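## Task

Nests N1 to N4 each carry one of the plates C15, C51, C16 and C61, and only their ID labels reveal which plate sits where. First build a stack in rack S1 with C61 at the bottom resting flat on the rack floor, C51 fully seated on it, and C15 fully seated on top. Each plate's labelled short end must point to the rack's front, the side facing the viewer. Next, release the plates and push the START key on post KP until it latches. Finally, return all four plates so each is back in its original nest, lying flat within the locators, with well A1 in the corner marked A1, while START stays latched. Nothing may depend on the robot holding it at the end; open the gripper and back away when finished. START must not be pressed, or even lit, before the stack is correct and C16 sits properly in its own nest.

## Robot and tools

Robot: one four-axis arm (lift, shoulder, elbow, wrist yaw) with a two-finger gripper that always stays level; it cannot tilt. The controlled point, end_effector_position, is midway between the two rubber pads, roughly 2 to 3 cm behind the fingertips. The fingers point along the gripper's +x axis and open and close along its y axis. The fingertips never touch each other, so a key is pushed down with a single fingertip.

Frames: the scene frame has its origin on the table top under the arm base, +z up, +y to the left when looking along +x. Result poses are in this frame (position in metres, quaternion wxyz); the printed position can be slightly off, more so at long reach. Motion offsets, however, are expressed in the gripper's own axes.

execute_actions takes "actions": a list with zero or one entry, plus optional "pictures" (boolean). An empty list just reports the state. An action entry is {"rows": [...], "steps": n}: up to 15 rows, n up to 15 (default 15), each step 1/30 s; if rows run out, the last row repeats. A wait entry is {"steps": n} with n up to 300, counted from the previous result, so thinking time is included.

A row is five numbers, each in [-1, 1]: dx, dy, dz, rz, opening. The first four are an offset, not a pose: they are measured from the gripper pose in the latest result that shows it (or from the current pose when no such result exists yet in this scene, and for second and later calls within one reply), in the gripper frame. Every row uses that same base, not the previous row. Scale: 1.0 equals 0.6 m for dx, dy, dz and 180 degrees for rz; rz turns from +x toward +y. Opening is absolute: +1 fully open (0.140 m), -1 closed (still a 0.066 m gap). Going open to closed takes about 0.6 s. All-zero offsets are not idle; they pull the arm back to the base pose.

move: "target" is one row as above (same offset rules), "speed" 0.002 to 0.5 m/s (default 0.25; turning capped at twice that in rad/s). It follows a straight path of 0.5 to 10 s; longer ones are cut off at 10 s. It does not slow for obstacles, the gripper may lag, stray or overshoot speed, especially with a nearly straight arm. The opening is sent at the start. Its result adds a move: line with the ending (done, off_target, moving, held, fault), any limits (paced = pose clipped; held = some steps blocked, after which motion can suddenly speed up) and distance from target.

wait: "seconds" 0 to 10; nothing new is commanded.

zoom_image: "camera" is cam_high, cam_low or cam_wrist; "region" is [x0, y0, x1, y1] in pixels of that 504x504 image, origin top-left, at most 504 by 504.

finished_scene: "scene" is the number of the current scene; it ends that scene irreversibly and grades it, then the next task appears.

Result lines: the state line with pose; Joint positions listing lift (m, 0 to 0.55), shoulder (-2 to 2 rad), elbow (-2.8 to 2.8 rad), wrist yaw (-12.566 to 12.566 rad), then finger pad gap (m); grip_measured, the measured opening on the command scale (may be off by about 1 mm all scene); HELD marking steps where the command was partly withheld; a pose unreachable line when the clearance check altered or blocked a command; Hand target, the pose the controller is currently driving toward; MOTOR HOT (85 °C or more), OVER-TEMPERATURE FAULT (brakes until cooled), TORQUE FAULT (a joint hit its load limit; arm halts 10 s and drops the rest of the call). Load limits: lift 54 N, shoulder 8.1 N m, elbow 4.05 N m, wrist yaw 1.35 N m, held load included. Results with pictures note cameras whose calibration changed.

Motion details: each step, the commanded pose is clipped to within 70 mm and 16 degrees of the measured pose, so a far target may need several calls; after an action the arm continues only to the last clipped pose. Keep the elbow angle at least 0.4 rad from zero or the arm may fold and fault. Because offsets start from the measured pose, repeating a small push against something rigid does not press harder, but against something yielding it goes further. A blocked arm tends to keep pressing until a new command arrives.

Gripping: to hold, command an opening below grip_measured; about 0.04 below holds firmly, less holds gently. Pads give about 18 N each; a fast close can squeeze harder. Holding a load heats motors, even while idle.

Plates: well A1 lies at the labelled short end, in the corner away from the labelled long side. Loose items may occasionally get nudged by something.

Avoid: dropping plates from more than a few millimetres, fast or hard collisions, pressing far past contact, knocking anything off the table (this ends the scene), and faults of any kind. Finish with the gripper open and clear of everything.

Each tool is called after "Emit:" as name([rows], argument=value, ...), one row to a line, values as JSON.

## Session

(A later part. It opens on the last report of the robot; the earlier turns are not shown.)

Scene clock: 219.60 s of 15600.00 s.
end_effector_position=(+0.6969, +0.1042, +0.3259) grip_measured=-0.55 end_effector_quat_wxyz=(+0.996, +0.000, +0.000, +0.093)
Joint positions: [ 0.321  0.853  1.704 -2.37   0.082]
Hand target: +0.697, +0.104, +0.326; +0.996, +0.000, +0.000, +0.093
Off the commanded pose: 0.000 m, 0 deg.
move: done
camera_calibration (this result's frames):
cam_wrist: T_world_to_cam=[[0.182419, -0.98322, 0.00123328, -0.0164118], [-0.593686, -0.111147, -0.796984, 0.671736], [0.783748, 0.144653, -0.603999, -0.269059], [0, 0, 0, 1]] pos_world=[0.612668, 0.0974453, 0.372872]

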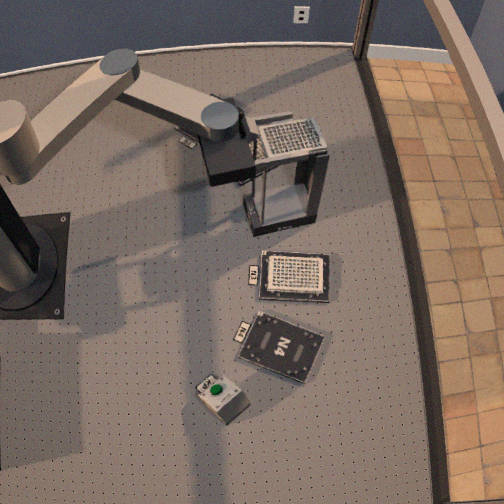

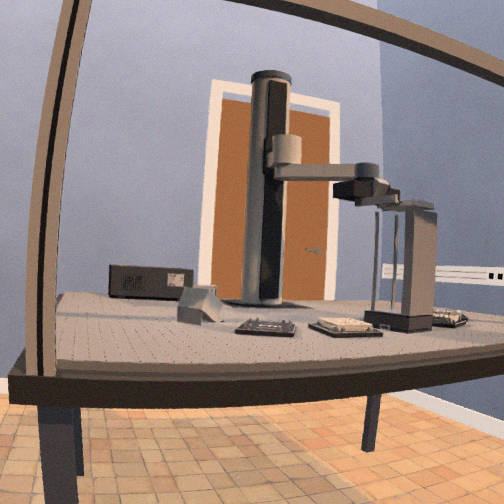

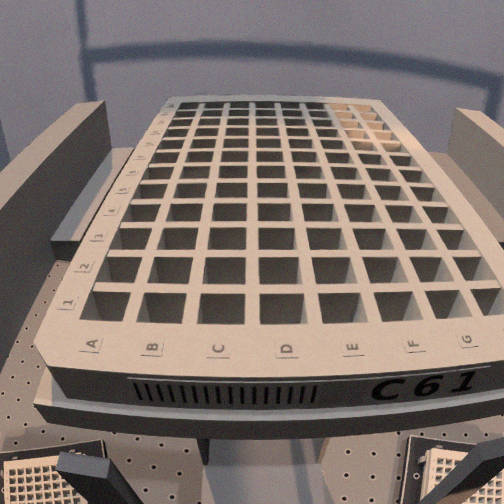

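Emit:
execute_actions([
  {"rows": [[-0.0011,0.0003,-0.002,0.0009,-0.6],[-0.0011,0.0003,-0.004,0.0009,-0.6],[-0.0011,0.0003,-0.006,0.0009,-0.6],[-0.0011,0.0003,-0.008,0.0009,-0.6],[-0.0011,0.0003,-0.01,0.0009,-0.6],[-0.0011,0.0003,-0.0115,0.0009,-0.6],[-0.0011,0.0003,-0.013,0.0009,-0.6],[-0.0011,0.0003,-0.014,0.0009,-0.6],[-0.0011,0.0003,-0.015,0.0009,-0.6],[-0.0011,0.0003,-0.016,0.0009,-0.6],[-0.0011,0.0003,-0.017,0.0009,-0.6],[-0.0011,0.0003,-0.018,0.0009,-0.6]], "steps": 14},
])

Emit:
zoom_image(camera="cam_wrist", region=[0, 364, 140, 504])

Scene clock: 245.70 s of 15600.00 s.
end_effector_position=(+0.6962, +0.1042, +0.3150) grip_measured=-0.55 end_effector_quat_wxyz=(+0.996, +0.000, +0.000, +0.094)
Joint positions: [ 0.31   0.854  1.7   -2.365  0.082]
Hand target: +0.696, +0.104, +0.315; +0.996, +0.000, +0.000, +0.095
Off the commanded pose: 0.000 m, 0 deg.
Steps of this call (steps 1 to 90: nothing new was sent; then 22.63 s passed at rest; steps 91 to 104: all 14 steps of this action). Readings (end_effector_position):
91: (+0.6968, +0.1041, +0.3258)
92: (+0.6963, +0.1042, +0.3247)
94: (+0.6962, +0.1042, +0.3223)
98: (+0.6962, +0.1042, +0.3180)
104: the state above
camera_calibration (this result's frames):
cam_wrist: T_world_to_cam=[[0.184851, -0.982766, 0.00123328, -0.0180215], [-0.593409, -0.112616, -0.796984, 0.662649], [0.783388, 0.146592, -0.603999, -0.275053], [0, 0, 0, 1]] pos_world=[0.612026, 0.0972343, 0.362011]

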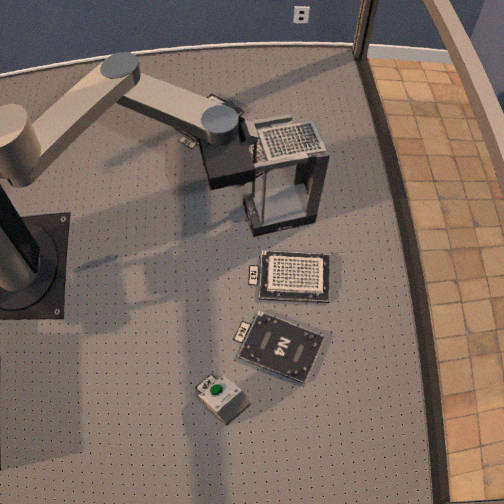

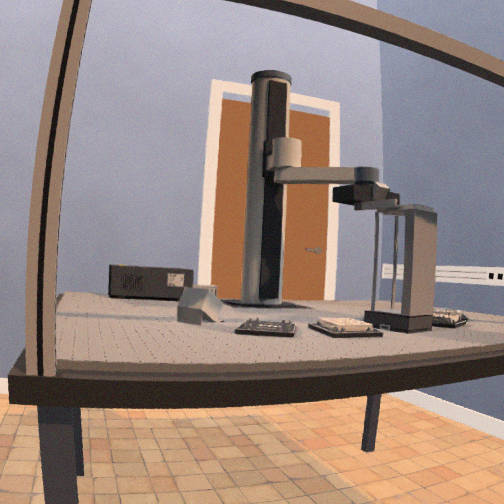

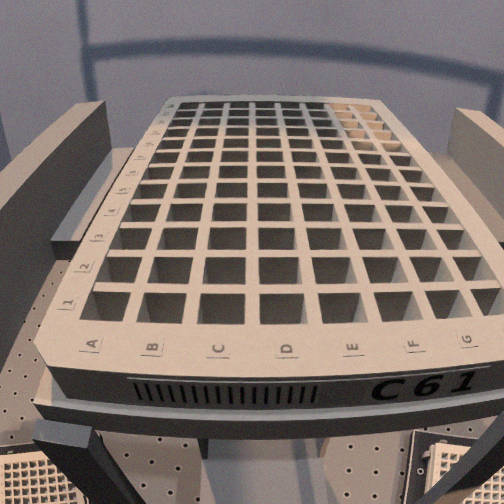

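Region (0, 364, 140, 504) of cam_wrist's 504x504 image, scaled by 3.600, with more detail than that image has.

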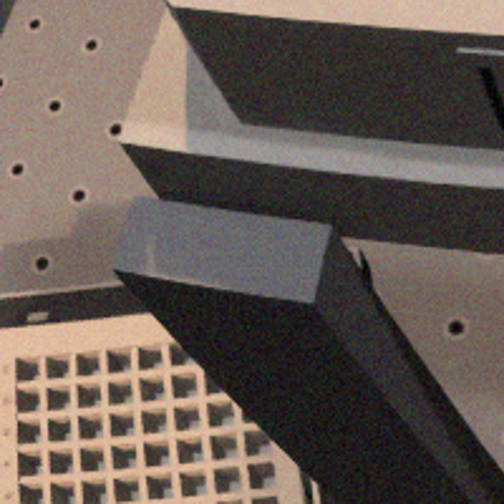

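Emit:
move(target=[0,0,-0.4075,0,-0.6], speed=0.35)

Emit:
zoom_image(camera="cam_wrist", region=[120, 60, 440, 150])

Emit:
zoom_image(camera="cam_wrist", region=[20, 384, 200, 504])

Emit:
zoom_image(camera="cam_wrist", region=[324, 384, 504, 504])

Scene clock: 253.87 s of 15600.00 s.
end_effector_position=(+0.6962, +0.1042, +0.0704) grip_measured=-0.55 end_effector_quat_wxyz=(+0.996, +0.000, +0.000, +0.094)
Joint positions: [ 0.065  0.854  1.7   -2.365  0.082]
Hand target: +0.696, +0.104, +0.071; +0.996, +0.000, +0.000, +0.094
Off the commanded pose: 0.000 m, 0 deg.
After step 90, 3.97 s passed at rest.
move: done
camera_calibration (this result's frames):
cam_wrist: T_world_to_cam=[[0.184856, -0.982765, 0.00123328, -0.0177205], [-0.593408, -0.112619, -0.796984, 0.46774], [0.783387, 0.146596, -0.603999, -0.422765], [0, 0, 0, 1]] pos_world=[0.612025, 0.097237, 0.117453]

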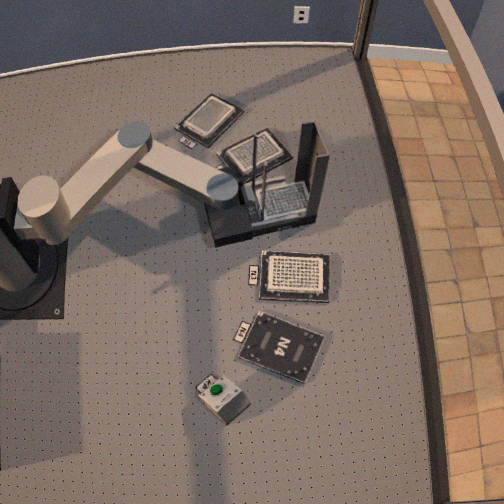

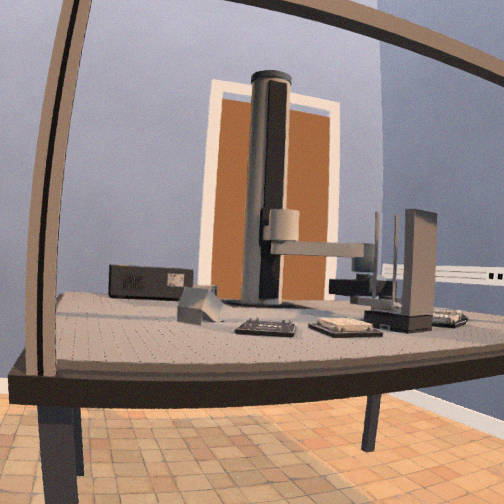

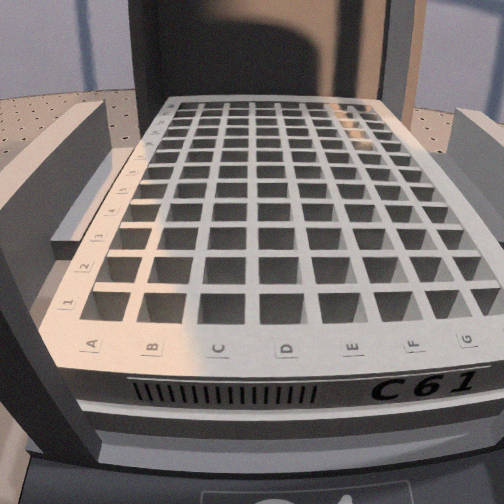

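Region (120, 60, 440, 150) of cam_wrist's 504x504 image, scaled by 1.575, with more detail than that image has; it fills the top 142 rows of this view, and the rest is white.

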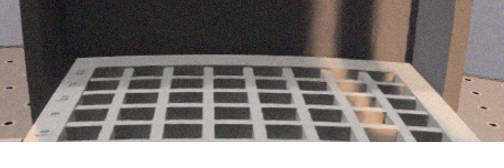

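Region (20, 384, 200, 504) of cam_wrist's 504x504 image, scaled by 2.800, with more detail than that image has.

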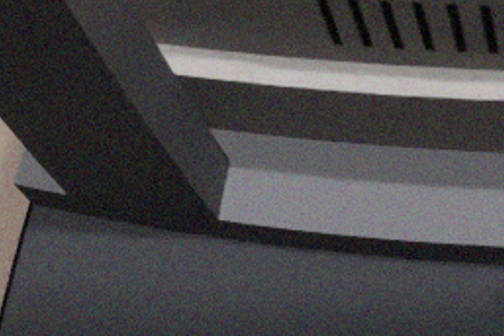

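Region (324, 384, 504, 504) of cam_wrist's 504x504 image, scaled by 2.800, with more detail than that image has.

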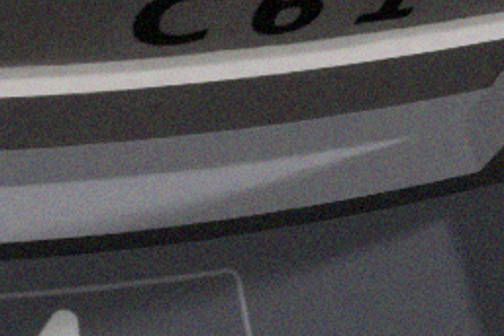

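Emit:
execute_actions([
  {"rows": [[0,0,-0.001,0,-0.6],[0,0,-0.002,0,-0.6],[0,0,-0.003,0,-0.6],[0,0,-0.0038,0,-0.6],[0,0,-0.0043,0,-0.6],[0,0,-0.0043,0,-0.6],[0,0,-0.0043,0,-0.57],[0,0,-0.0043,0,-0.55],[0,0,-0.0043,0,-0.53],[0,0,-0.0043,0,-0.5],[0,0,-0.0043,0,-0.4],[0,0,-0.0043,0,-0.2],[0,0,-0.0043,0,0]], "steps": 15},
])

Emit:
zoom_image(camera="cam_wrist", region=[190, 270, 330, 370])

Emit:
zoom_image(camera="cam_wrist", region=[210, 85, 310, 145])

Scene clock: 270.50 s of 15600.00 s.
end_effector_position=(+0.6962, +0.1042, +0.0678) grip_measured=-0.03 end_effector_quat_wxyz=(+0.996, +0.000, +0.000, +0.094)
Joint positions: [ 0.063  0.854  1.7   -2.365  0.102]
Hand target: +0.696, +0.104, +0.068; +0.996, +0.000, +0.000, +0.094
Off the commanded pose: 0.000 m, 0 deg.
Steps of this call (steps 1 to 90: nothing new was sent; then 13.13 s passed at rest; steps 91 to 105: all 15 steps of this action). Readings (end_effector_position):
91: (+0.6962, +0.1042, +0.0704)
92: (+0.6962, +0.1042, +0.0698)
94: (+0.6962, +0.1042, +0.0686)
98: (+0.6962, +0.1042, +0.0678)
105: the state above
camera_calibration (this result's frames):
cam_wrist: T_world_to_cam=[[0.184856, -0.982765, 0.00123328, -0.0177168], [-0.593408, -0.112619, -0.796984, 0.465656], [0.783387, 0.146596, -0.603999, -0.424345], [0, 0, 0, 1]] pos_world=[0.612025, 0.0972374, 0.114839]

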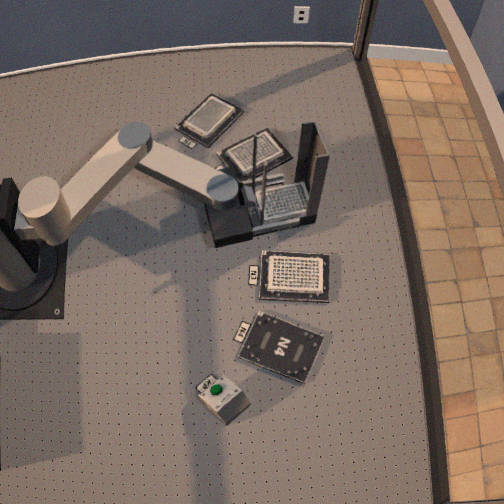

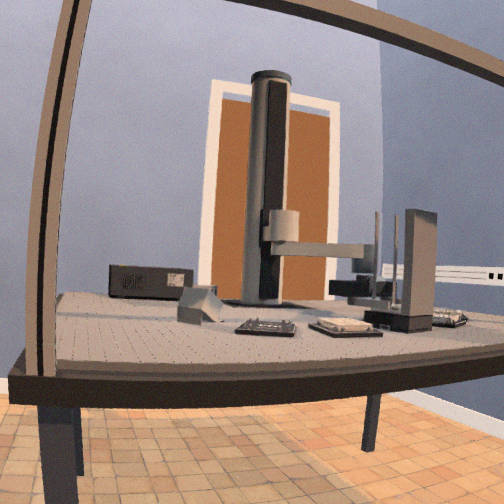

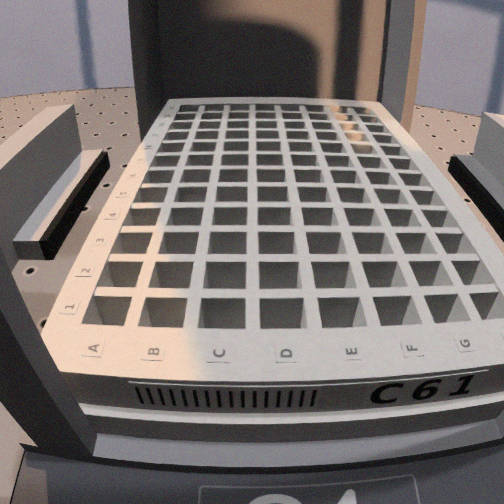

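Region (190, 270, 330, 370) of cam_wrist's 504x504 image, scaled by 3.600, with more detail than that image has; it fills the top 360 rows of this view, and the rest is white.

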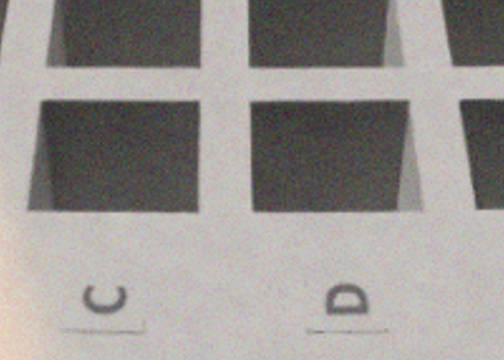

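Region (210, 85, 310, 145) of cam_wrist's 504x504 image, scaled by 5.040, with more detail than that image has; it fills the top 302 rows of this view, and the rest is white.

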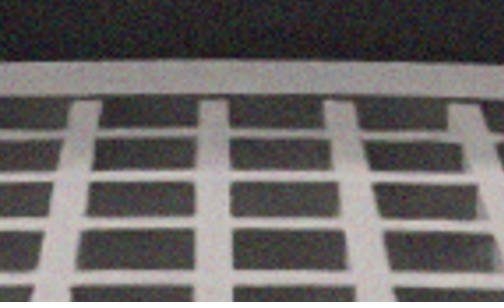

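Emit:
move(target=[-0.19,0,0,0,0], speed=0.35)

Emit:
move(target=[-0.02999,-0.2251,0,-0.1004,0], speed=0.4)

Emit:
move(target=[0.1951,0,-0.0557,0,0], speed=0.3)

Emit:
zoom_image(camera="cam_wrist", region=[190, 270, 330, 370])

Emit:
zoom_image(camera="cam_wrist", region=[210, 85, 310, 145])

Scene clock: 284.30 s of 15600.00 s.
end_effector_position=(+0.5842, +0.0828, +0.0678) grip_measured=+0.00 end_effector_quat_wxyz=(+0.996, +0.000, +0.000, +0.094)
Joint positions: [ 0.063  1.095  1.117 -2.023  0.103]
Hand target: +0.584, +0.083, +0.068; +0.996, +0.000, +0.000, +0.094
Off the commanded pose: 0.000 m, 0 deg.
After step 90, 10.00 s passed at rest.
move: done
camera_calibration (this result's frames):
cam_wrist: T_world_to_cam=[[0.184452, -0.982841, 0.00123328, -0.0177955], [-0.593454, -0.112375, -0.796984, 0.396782], [0.783447, 0.146273, -0.603999, -0.333486], [0, 0, 0, 1]] pos_world=[0.500023, 0.0758783, 0.114825]

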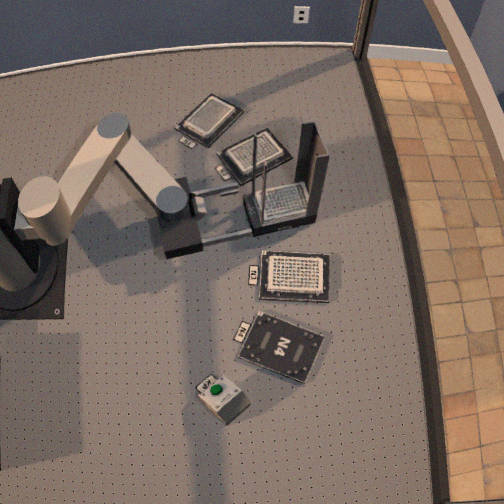

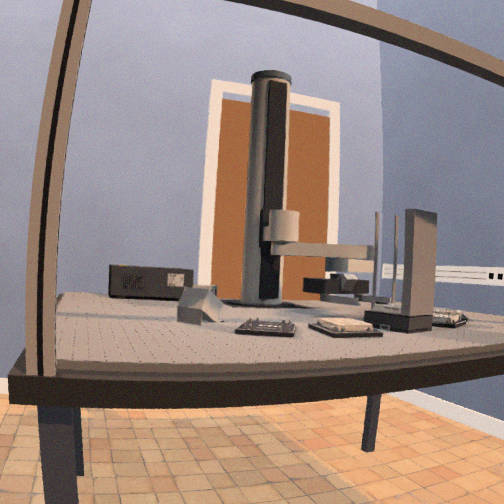

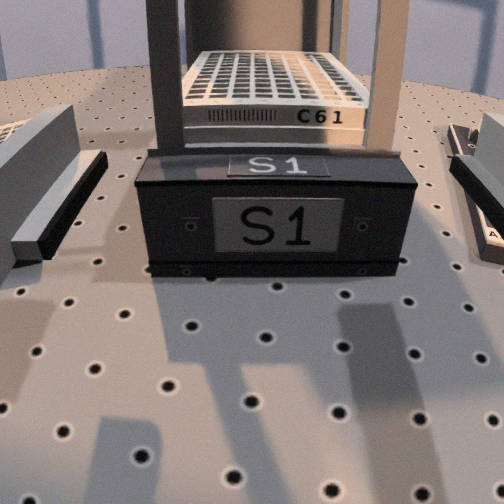

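Scene clock: 285.17 s of 15600.00 s.
end_effector_position=(+0.5918, -0.0533, +0.0678) grip_measured=+0.00 end_effector_quat_wxyz=(+0.998, +0.000, +0.000, -0.063)
Joint positions: [ 0.063  0.758  1.129 -2.014  0.103]
Hand target: +0.592, -0.053, +0.068; +0.998, +0.000, +0.000, -0.063
Off the commanded pose: 0.000 m, 0 deg.
move: done
camera_calibration (this result's frames):
cam_wrist: T_world_to_cam=[[-0.129646, -0.99156, 0.00123328, 0.03241], [-0.599029, 0.0773314, -0.796984, 0.399397], [0.790162, -0.104064, -0.603999, -0.336837], [0, 0, 0, 1]] pos_world=[0.509608, -0.0338022, 0.114824]

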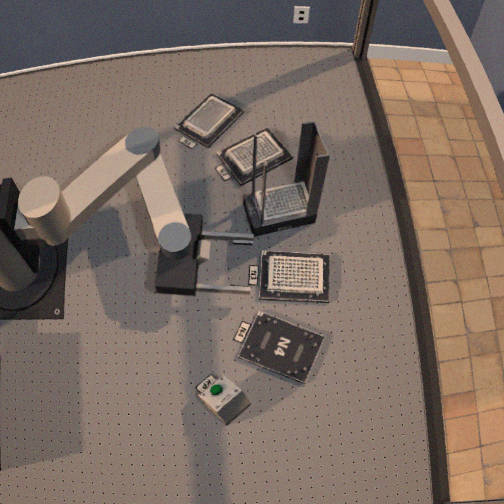

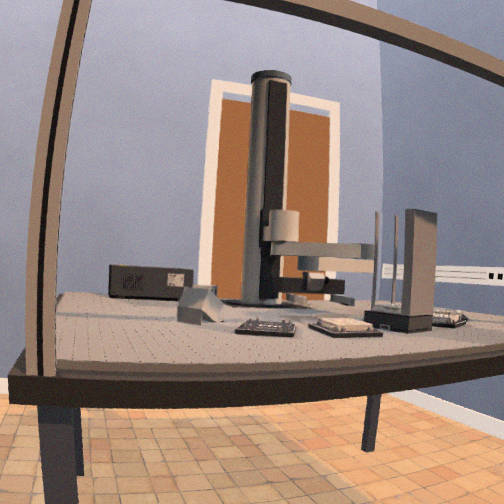

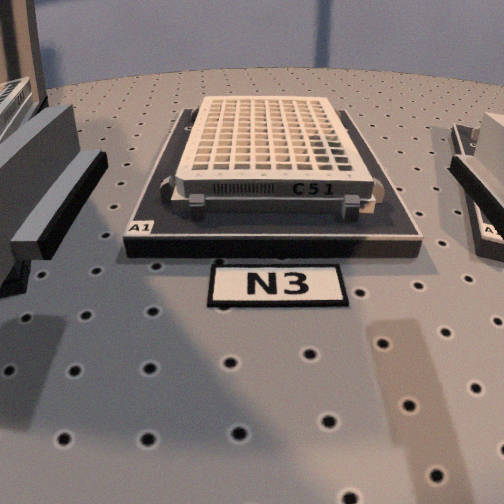

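Scene clock: 286.03 s of 15600.00 s.
end_effector_position=(+0.7079, -0.0682, +0.0344) grip_measured=+0.00 end_effector_quat_wxyz=(+0.998, +0.000, +0.000, -0.063)
Joint positions: [ 0.029  0.511  1.734 -2.372  0.103]
Hand target: +0.708, -0.068, +0.034; +0.998, +0.000, +0.000, -0.063
Off the commanded pose: 0.000 m, 0 deg.
move: done
camera_calibration (this result's frames):
cam_wrist: T_world_to_cam=[[-0.129203, -0.991617, 0.00123328, 0.0324712], [-0.599064, 0.0770641, -0.796984, 0.443444], [0.790208, -0.103712, -0.603999, -0.450365], [0, 0, 0, 1]] pos_world=[0.625729, -0.0486828, 0.081358]

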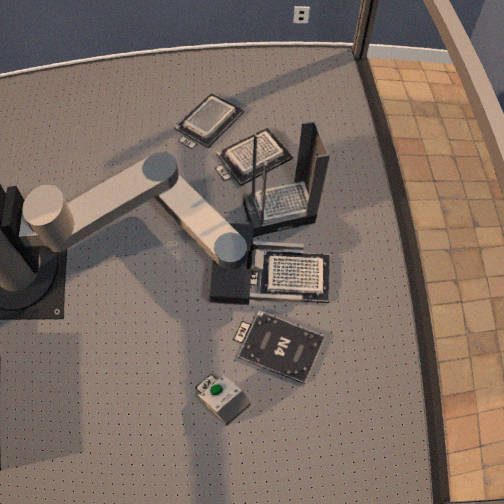

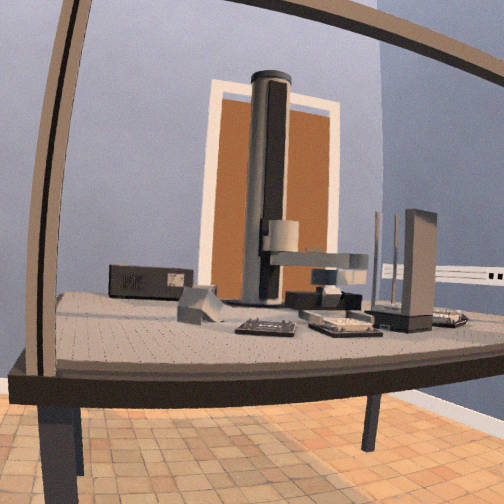

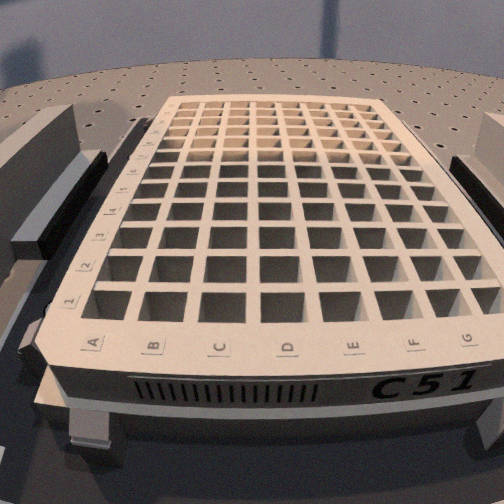

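Region (190, 270, 330, 370) of cam_wrist's 504x504 image, scaled by 3.600, with more detail than that image has; it fills the top 360 rows of this view, and the rest is white.

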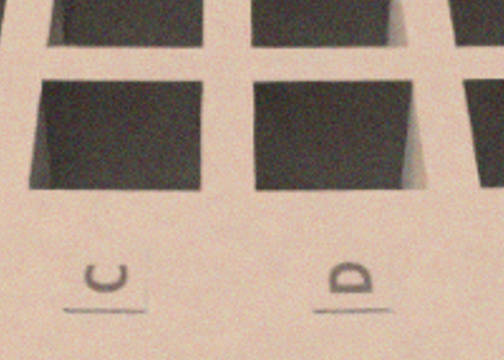

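Region (210, 85, 310, 145) of cam_wrist's 504x504 image, scaled by 5.040, with more detail than that image has; it fills the top 302 rows of this view, and the rest is white.

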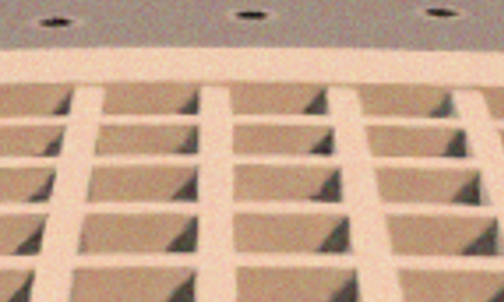

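Emit:
execute_actions([
  {"rows": [[0.0005,-0.0003,0,-0.0002,-0.35],[0.0005,-0.0003,0,-0.0002,-0.4],[0.0005,-0.0003,0,-0.0002,-0.44],[0.0005,-0.0003,0,-0.0002,-0.47],[0.0005,-0.0003,0,-0.0002,-0.5],[0.0005,-0.0003,0,-0.0002,-0.52],[0.0005,-0.0003,0,-0.0002,-0.54],[0.0005,-0.0003,0,-0.0002,-0.56],[0.0005,-0.0003,0,-0.0002,-0.58],[0.0005,-0.0003,0,-0.0002,-0.6]], "steps": 13},
])

Emit:
move(target=[0,0,0.481,0,-0.6], speed=0.4)

Emit:
move(target=[-0.0563,0.2825,0,0.1004,-0.6], speed=0.35)

Emit:
zoom_image(camera="cam_wrist", region=[190, 270, 330, 370])

Scene clock: 296.67 s of 15600.00 s.
end_effector_position=(+0.7082, -0.0683, +0.0344) grip_measured=-0.55 end_effector_quat_wxyz=(+0.998, +0.000, +0.000, -0.063)
Joint positions: [ 0.029  0.51   1.736 -2.373  0.082]
Hand target: +0.708, -0.068, +0.034; +0.998, +0.000, +0.000, -0.064
Off the commanded pose: 0.000 m, 0 deg.
Steps of this call (steps 1 to 90: nothing new was sent; then 7.20 s passed at rest; steps 91 to 103: all 13 steps of this action). Readings (end_effector_position):
91: (+0.7080, -0.0682, +0.0344)
92: (+0.7082, -0.0683, +0.0344)
94: (+0.7082, -0.0683, +0.0344)
98: (+0.7082, -0.0683, +0.0344)
103: the state above
camera_calibration (this result's frames):
cam_wrist: T_world_to_cam=[[-0.129377, -0.991595, 0.00123328, 0.0325002], [-0.59905, 0.0771688, -0.796984, 0.443622], [0.79019, -0.10385, -0.603999, -0.450598], [0, 0, 0, 1]] pos_world=[0.626015, -0.0488014, 0.0813589]

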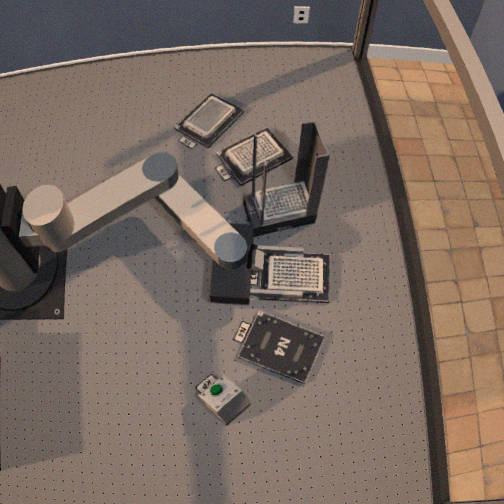

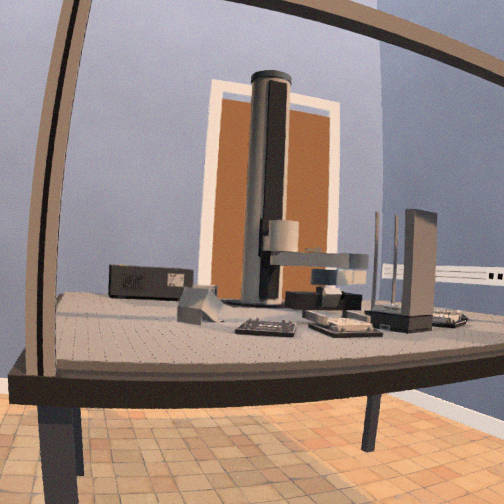

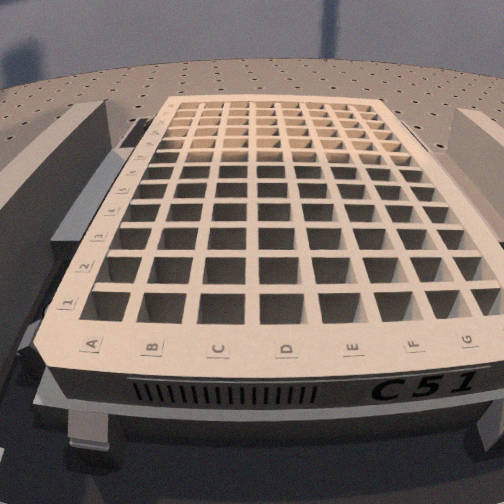

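Scene clock: 298.17 s of 15600.00 s.
end_effector_position=(+0.7082, -0.0683, +0.3230) grip_measured=-0.55 end_effector_quat_wxyz=(+0.998, +0.000, +0.000, -0.063)
Joint positions: [ 0.318  0.51   1.736 -2.373  0.082]
Hand target: +0.708, -0.068, +0.323; +0.998, +0.000, +0.000, -0.063
Off the commanded pose: 0.000 m, 0 deg.
move: done
camera_calibration (this result's frames):
cam_wrist: T_world_to_cam=[[-0.129353, -0.991598, 0.00123328, 0.0321309], [-0.599052, 0.0771547, -0.796984, 0.673664], [0.790193, -0.103831, -0.603999, -0.276269], [0, 0, 0, 1]] pos_world=[0.626022, -0.0488008, 0.369993]

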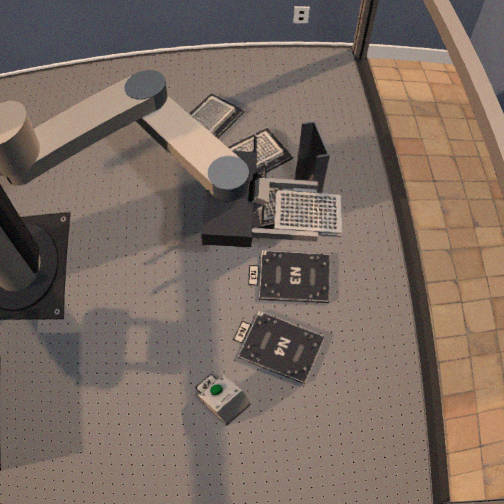

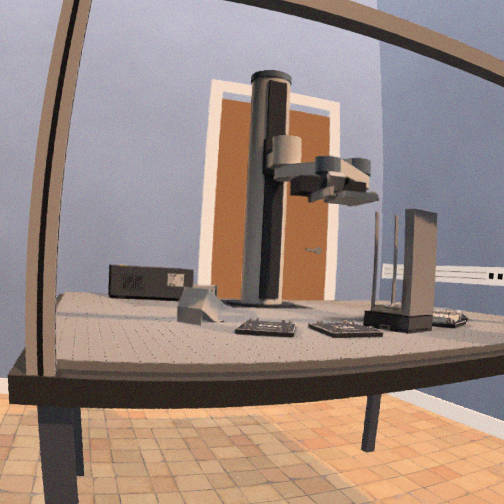

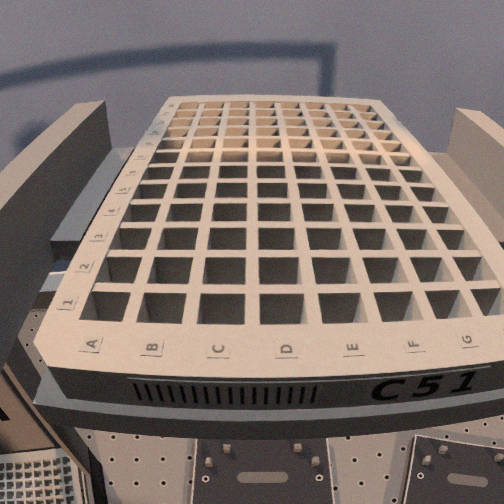

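Scene clock: 299.07 s of 15600.00 s.
end_effector_position=(+0.6962, +0.1044, +0.3230) grip_measured=-0.55 end_effector_quat_wxyz=(+0.996, +0.000, +0.000, +0.095)
Joint positions: [ 0.318  0.854  1.7   -2.364  0.082]
Hand target: +0.696, +0.104, +0.323; +0.996, +0.000, +0.000, +0.094
Off the commanded pose: 0.000 m, 0 deg.
move: done
camera_calibration (this result's frames):
cam_wrist: T_world_to_cam=[[0.185527, -0.982638, 0.00123328, -0.0183195], [-0.593331, -0.113024, -0.796984, 0.668976], [0.783287, 0.14713, -0.603999, -0.270188], [0, 0, 0, 1]] pos_world=[0.611958, 0.0973621, 0.369993]

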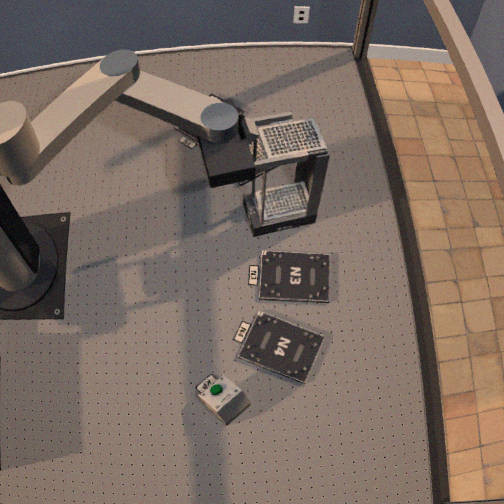

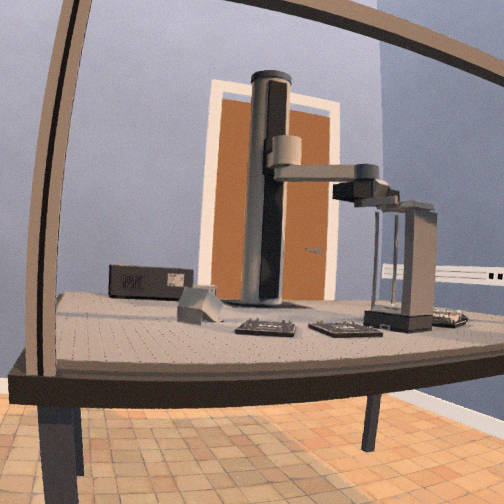

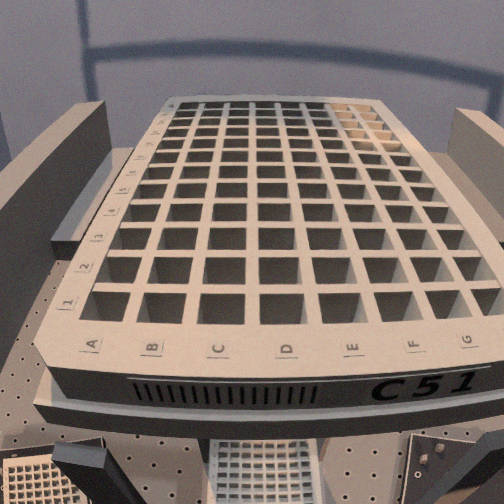

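Region (190, 270, 330, 370) of cam_wrist's 504x504 image, scaled by 3.600, with more detail than that image has; it fills the top 360 rows of this view, and the rest is white.

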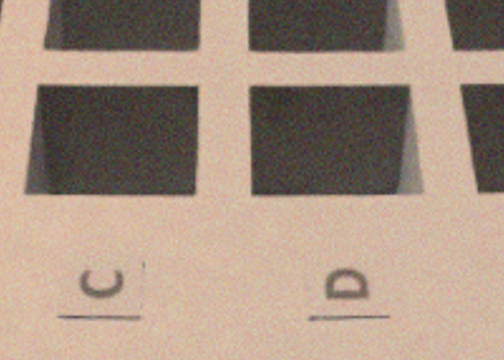

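Emit:
execute_actions([
  {"rows": [[0.0002,-0.0005,0,-0.0003,-0.6]], "steps": 4},
], pictures=false)

Emit:
move(target=[0,0,-0.4,0,-0.6], speed=0.35)

Emit:
execute_actions([
  {"rows": [[0,0,-0.0008,0,-0.6],[0,0,-0.0016,0,-0.6],[0,0,-0.0024,0,-0.6],[0,0,-0.0032,0,-0.6],[0,0,-0.004,0,-0.6],[0,0,-0.0045,0,-0.6],[0,0,-0.0045,0,-0.6],[0,0,-0.0045,0,-0.57],[0,0,-0.0045,0,-0.55],[0,0,-0.0045,0,-0.53],[0,0,-0.0045,0,-0.5],[0,0,-0.0045,0,-0.4],[0,0,-0.0045,0,0]], "steps": 15},
])

Emit:
zoom_image(camera="cam_wrist", region=[190, 270, 330, 370])

Emit:
zoom_image(camera="cam_wrist", region=[210, 85, 310, 145])

Scene clock: 308.57 s of 15600.00 s.
end_effector_position=(+0.6963, +0.1043, +0.3230) grip_measured=-0.55 end_effector_quat_wxyz=(+0.996, +0.000, +0.000, +0.095)
Joint positions: [ 0.318  0.853  1.7   -2.365  0.082]
Hand target: +0.696, +0.104, +0.323; +0.996, +0.000, +0.000, +0.094
Off the commanded pose: 0.000 m, 0 deg.
Steps of this call (steps 1 to 90: nothing new was sent; then 6.37 s passed at rest; steps 91 to 94: all 4 steps of this action). Readings (end_effector_position):
91: (+0.6962, +0.1043, +0.3230)
92: (+0.6963, +0.1043, +0.3230)
94: the state above

Scene clock: 309.97 s of 15600.00 s.
end_effector_position=(+0.6963, +0.1043, +0.0829) grip_measured=-0.55 end_effector_quat_wxyz=(+0.996, +0.000, +0.000, +0.095)
Joint positions: [ 0.078  0.853  1.7   -2.365  0.082]
Hand target: +0.696, +0.104, +0.083; +0.996, +0.000, +0.000, +0.095
Off the commanded pose: 0.000 m, 0 deg.
move: done
camera_calibration (this result's frames):
cam_wrist: T_world_to_cam=[[0.185214, -0.982697, 0.00123328, -0.0179246], [-0.593367, -0.112835, -0.796984, 0.477724], [0.783333, 0.146881, -0.603999, -0.415275], [0, 0, 0, 1]] pos_world=[0.612085, 0.0972856, 0.129934]

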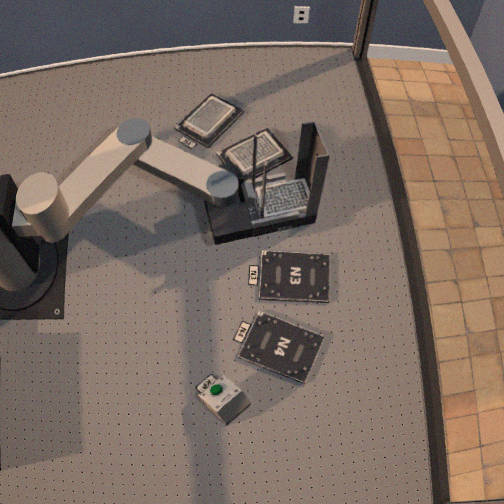

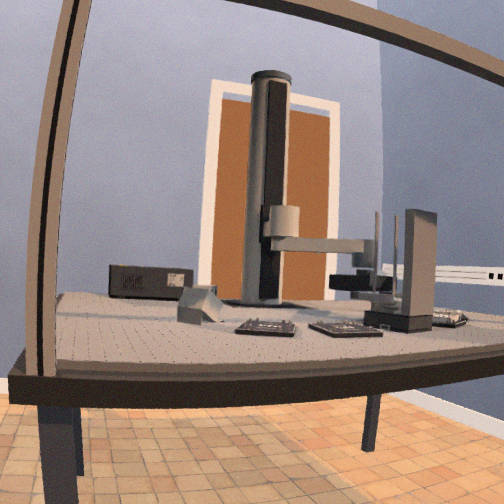

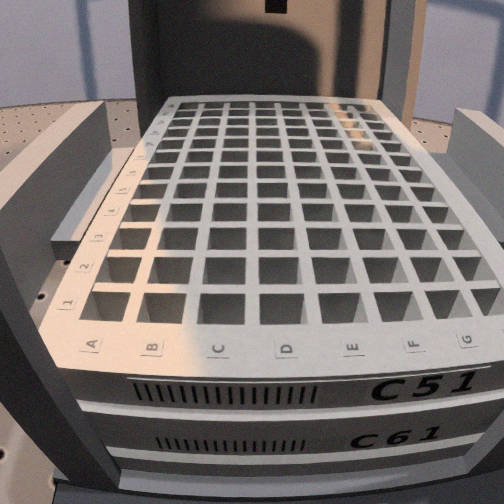

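Scene clock: 310.47 s of 15600.00 s.
end_effector_position=(+0.6963, +0.1043, +0.0802) grip_measured=-0.14 end_effector_quat_wxyz=(+0.996, +0.000, +0.000, +0.095)
Joint positions: [ 0.075  0.853  1.7   -2.365  0.098]
Hand target: +0.696, +0.104, +0.080; +0.996, +0.000, +0.000, +0.095
Off the commanded pose: 0.000 m, 0 deg.
Steps of this call (steps 1 to 15: all 15 steps of this action). Readings (end_effector_position):
1: (+0.6963, +0.1043, +0.0829)
2: (+0.6963, +0.1043, +0.0824)
4: (+0.6963, +0.1043, +0.0814)
8: (+0.6963, +0.1043, +0.0802)
15: the state above
camera_calibration (this result's frames):
cam_wrist: T_world_to_cam=[[0.185213, -0.982698, 0.00123328, -0.0179207], [-0.593367, -0.112835, -0.796984, 0.475547], [0.783334, 0.14688, -0.603999, -0.416925], [0, 0, 0, 1]] pos_world=[0.612084, 0.0972856, 0.127203]

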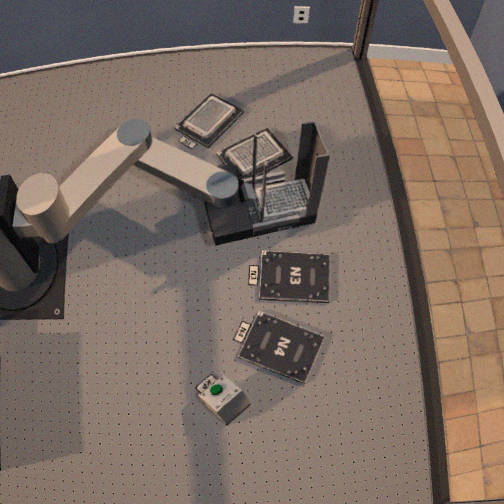

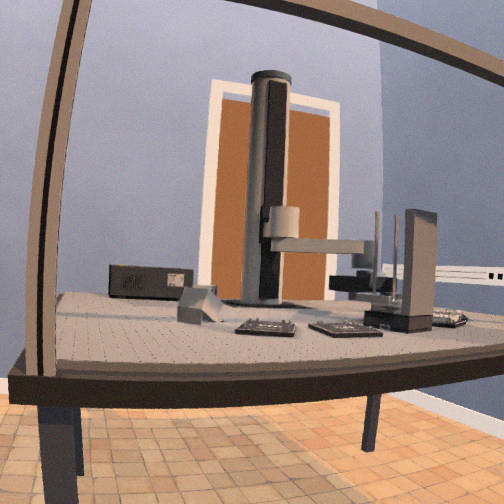

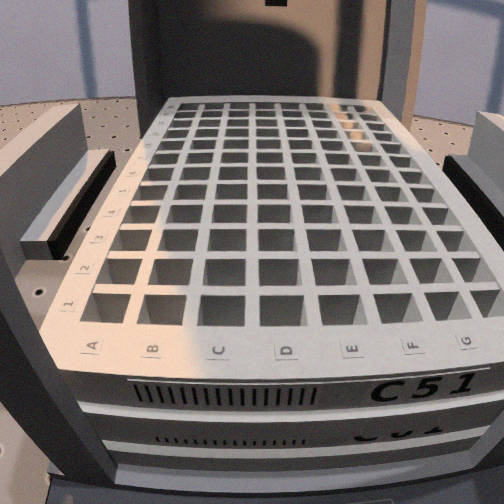

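Region (190, 270, 330, 370) of cam_wrist's 504x504 image, scaled by 3.600, with more detail than that image has; it fills the top 360 rows of this view, and the rest is white.

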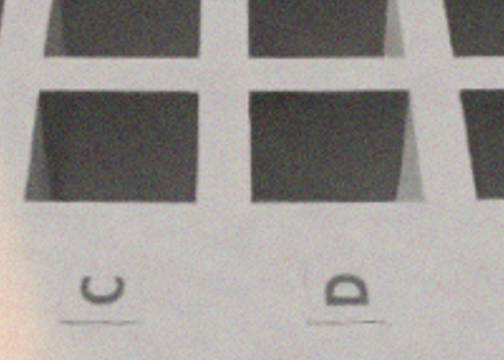

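Region (210, 85, 310, 145) of cam_wrist's 504x504 image, scaled by 5.040, with more detail than that image has; it fills the top 302 rows of this view, and the rest is white.

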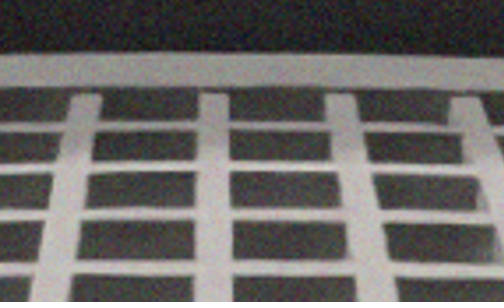

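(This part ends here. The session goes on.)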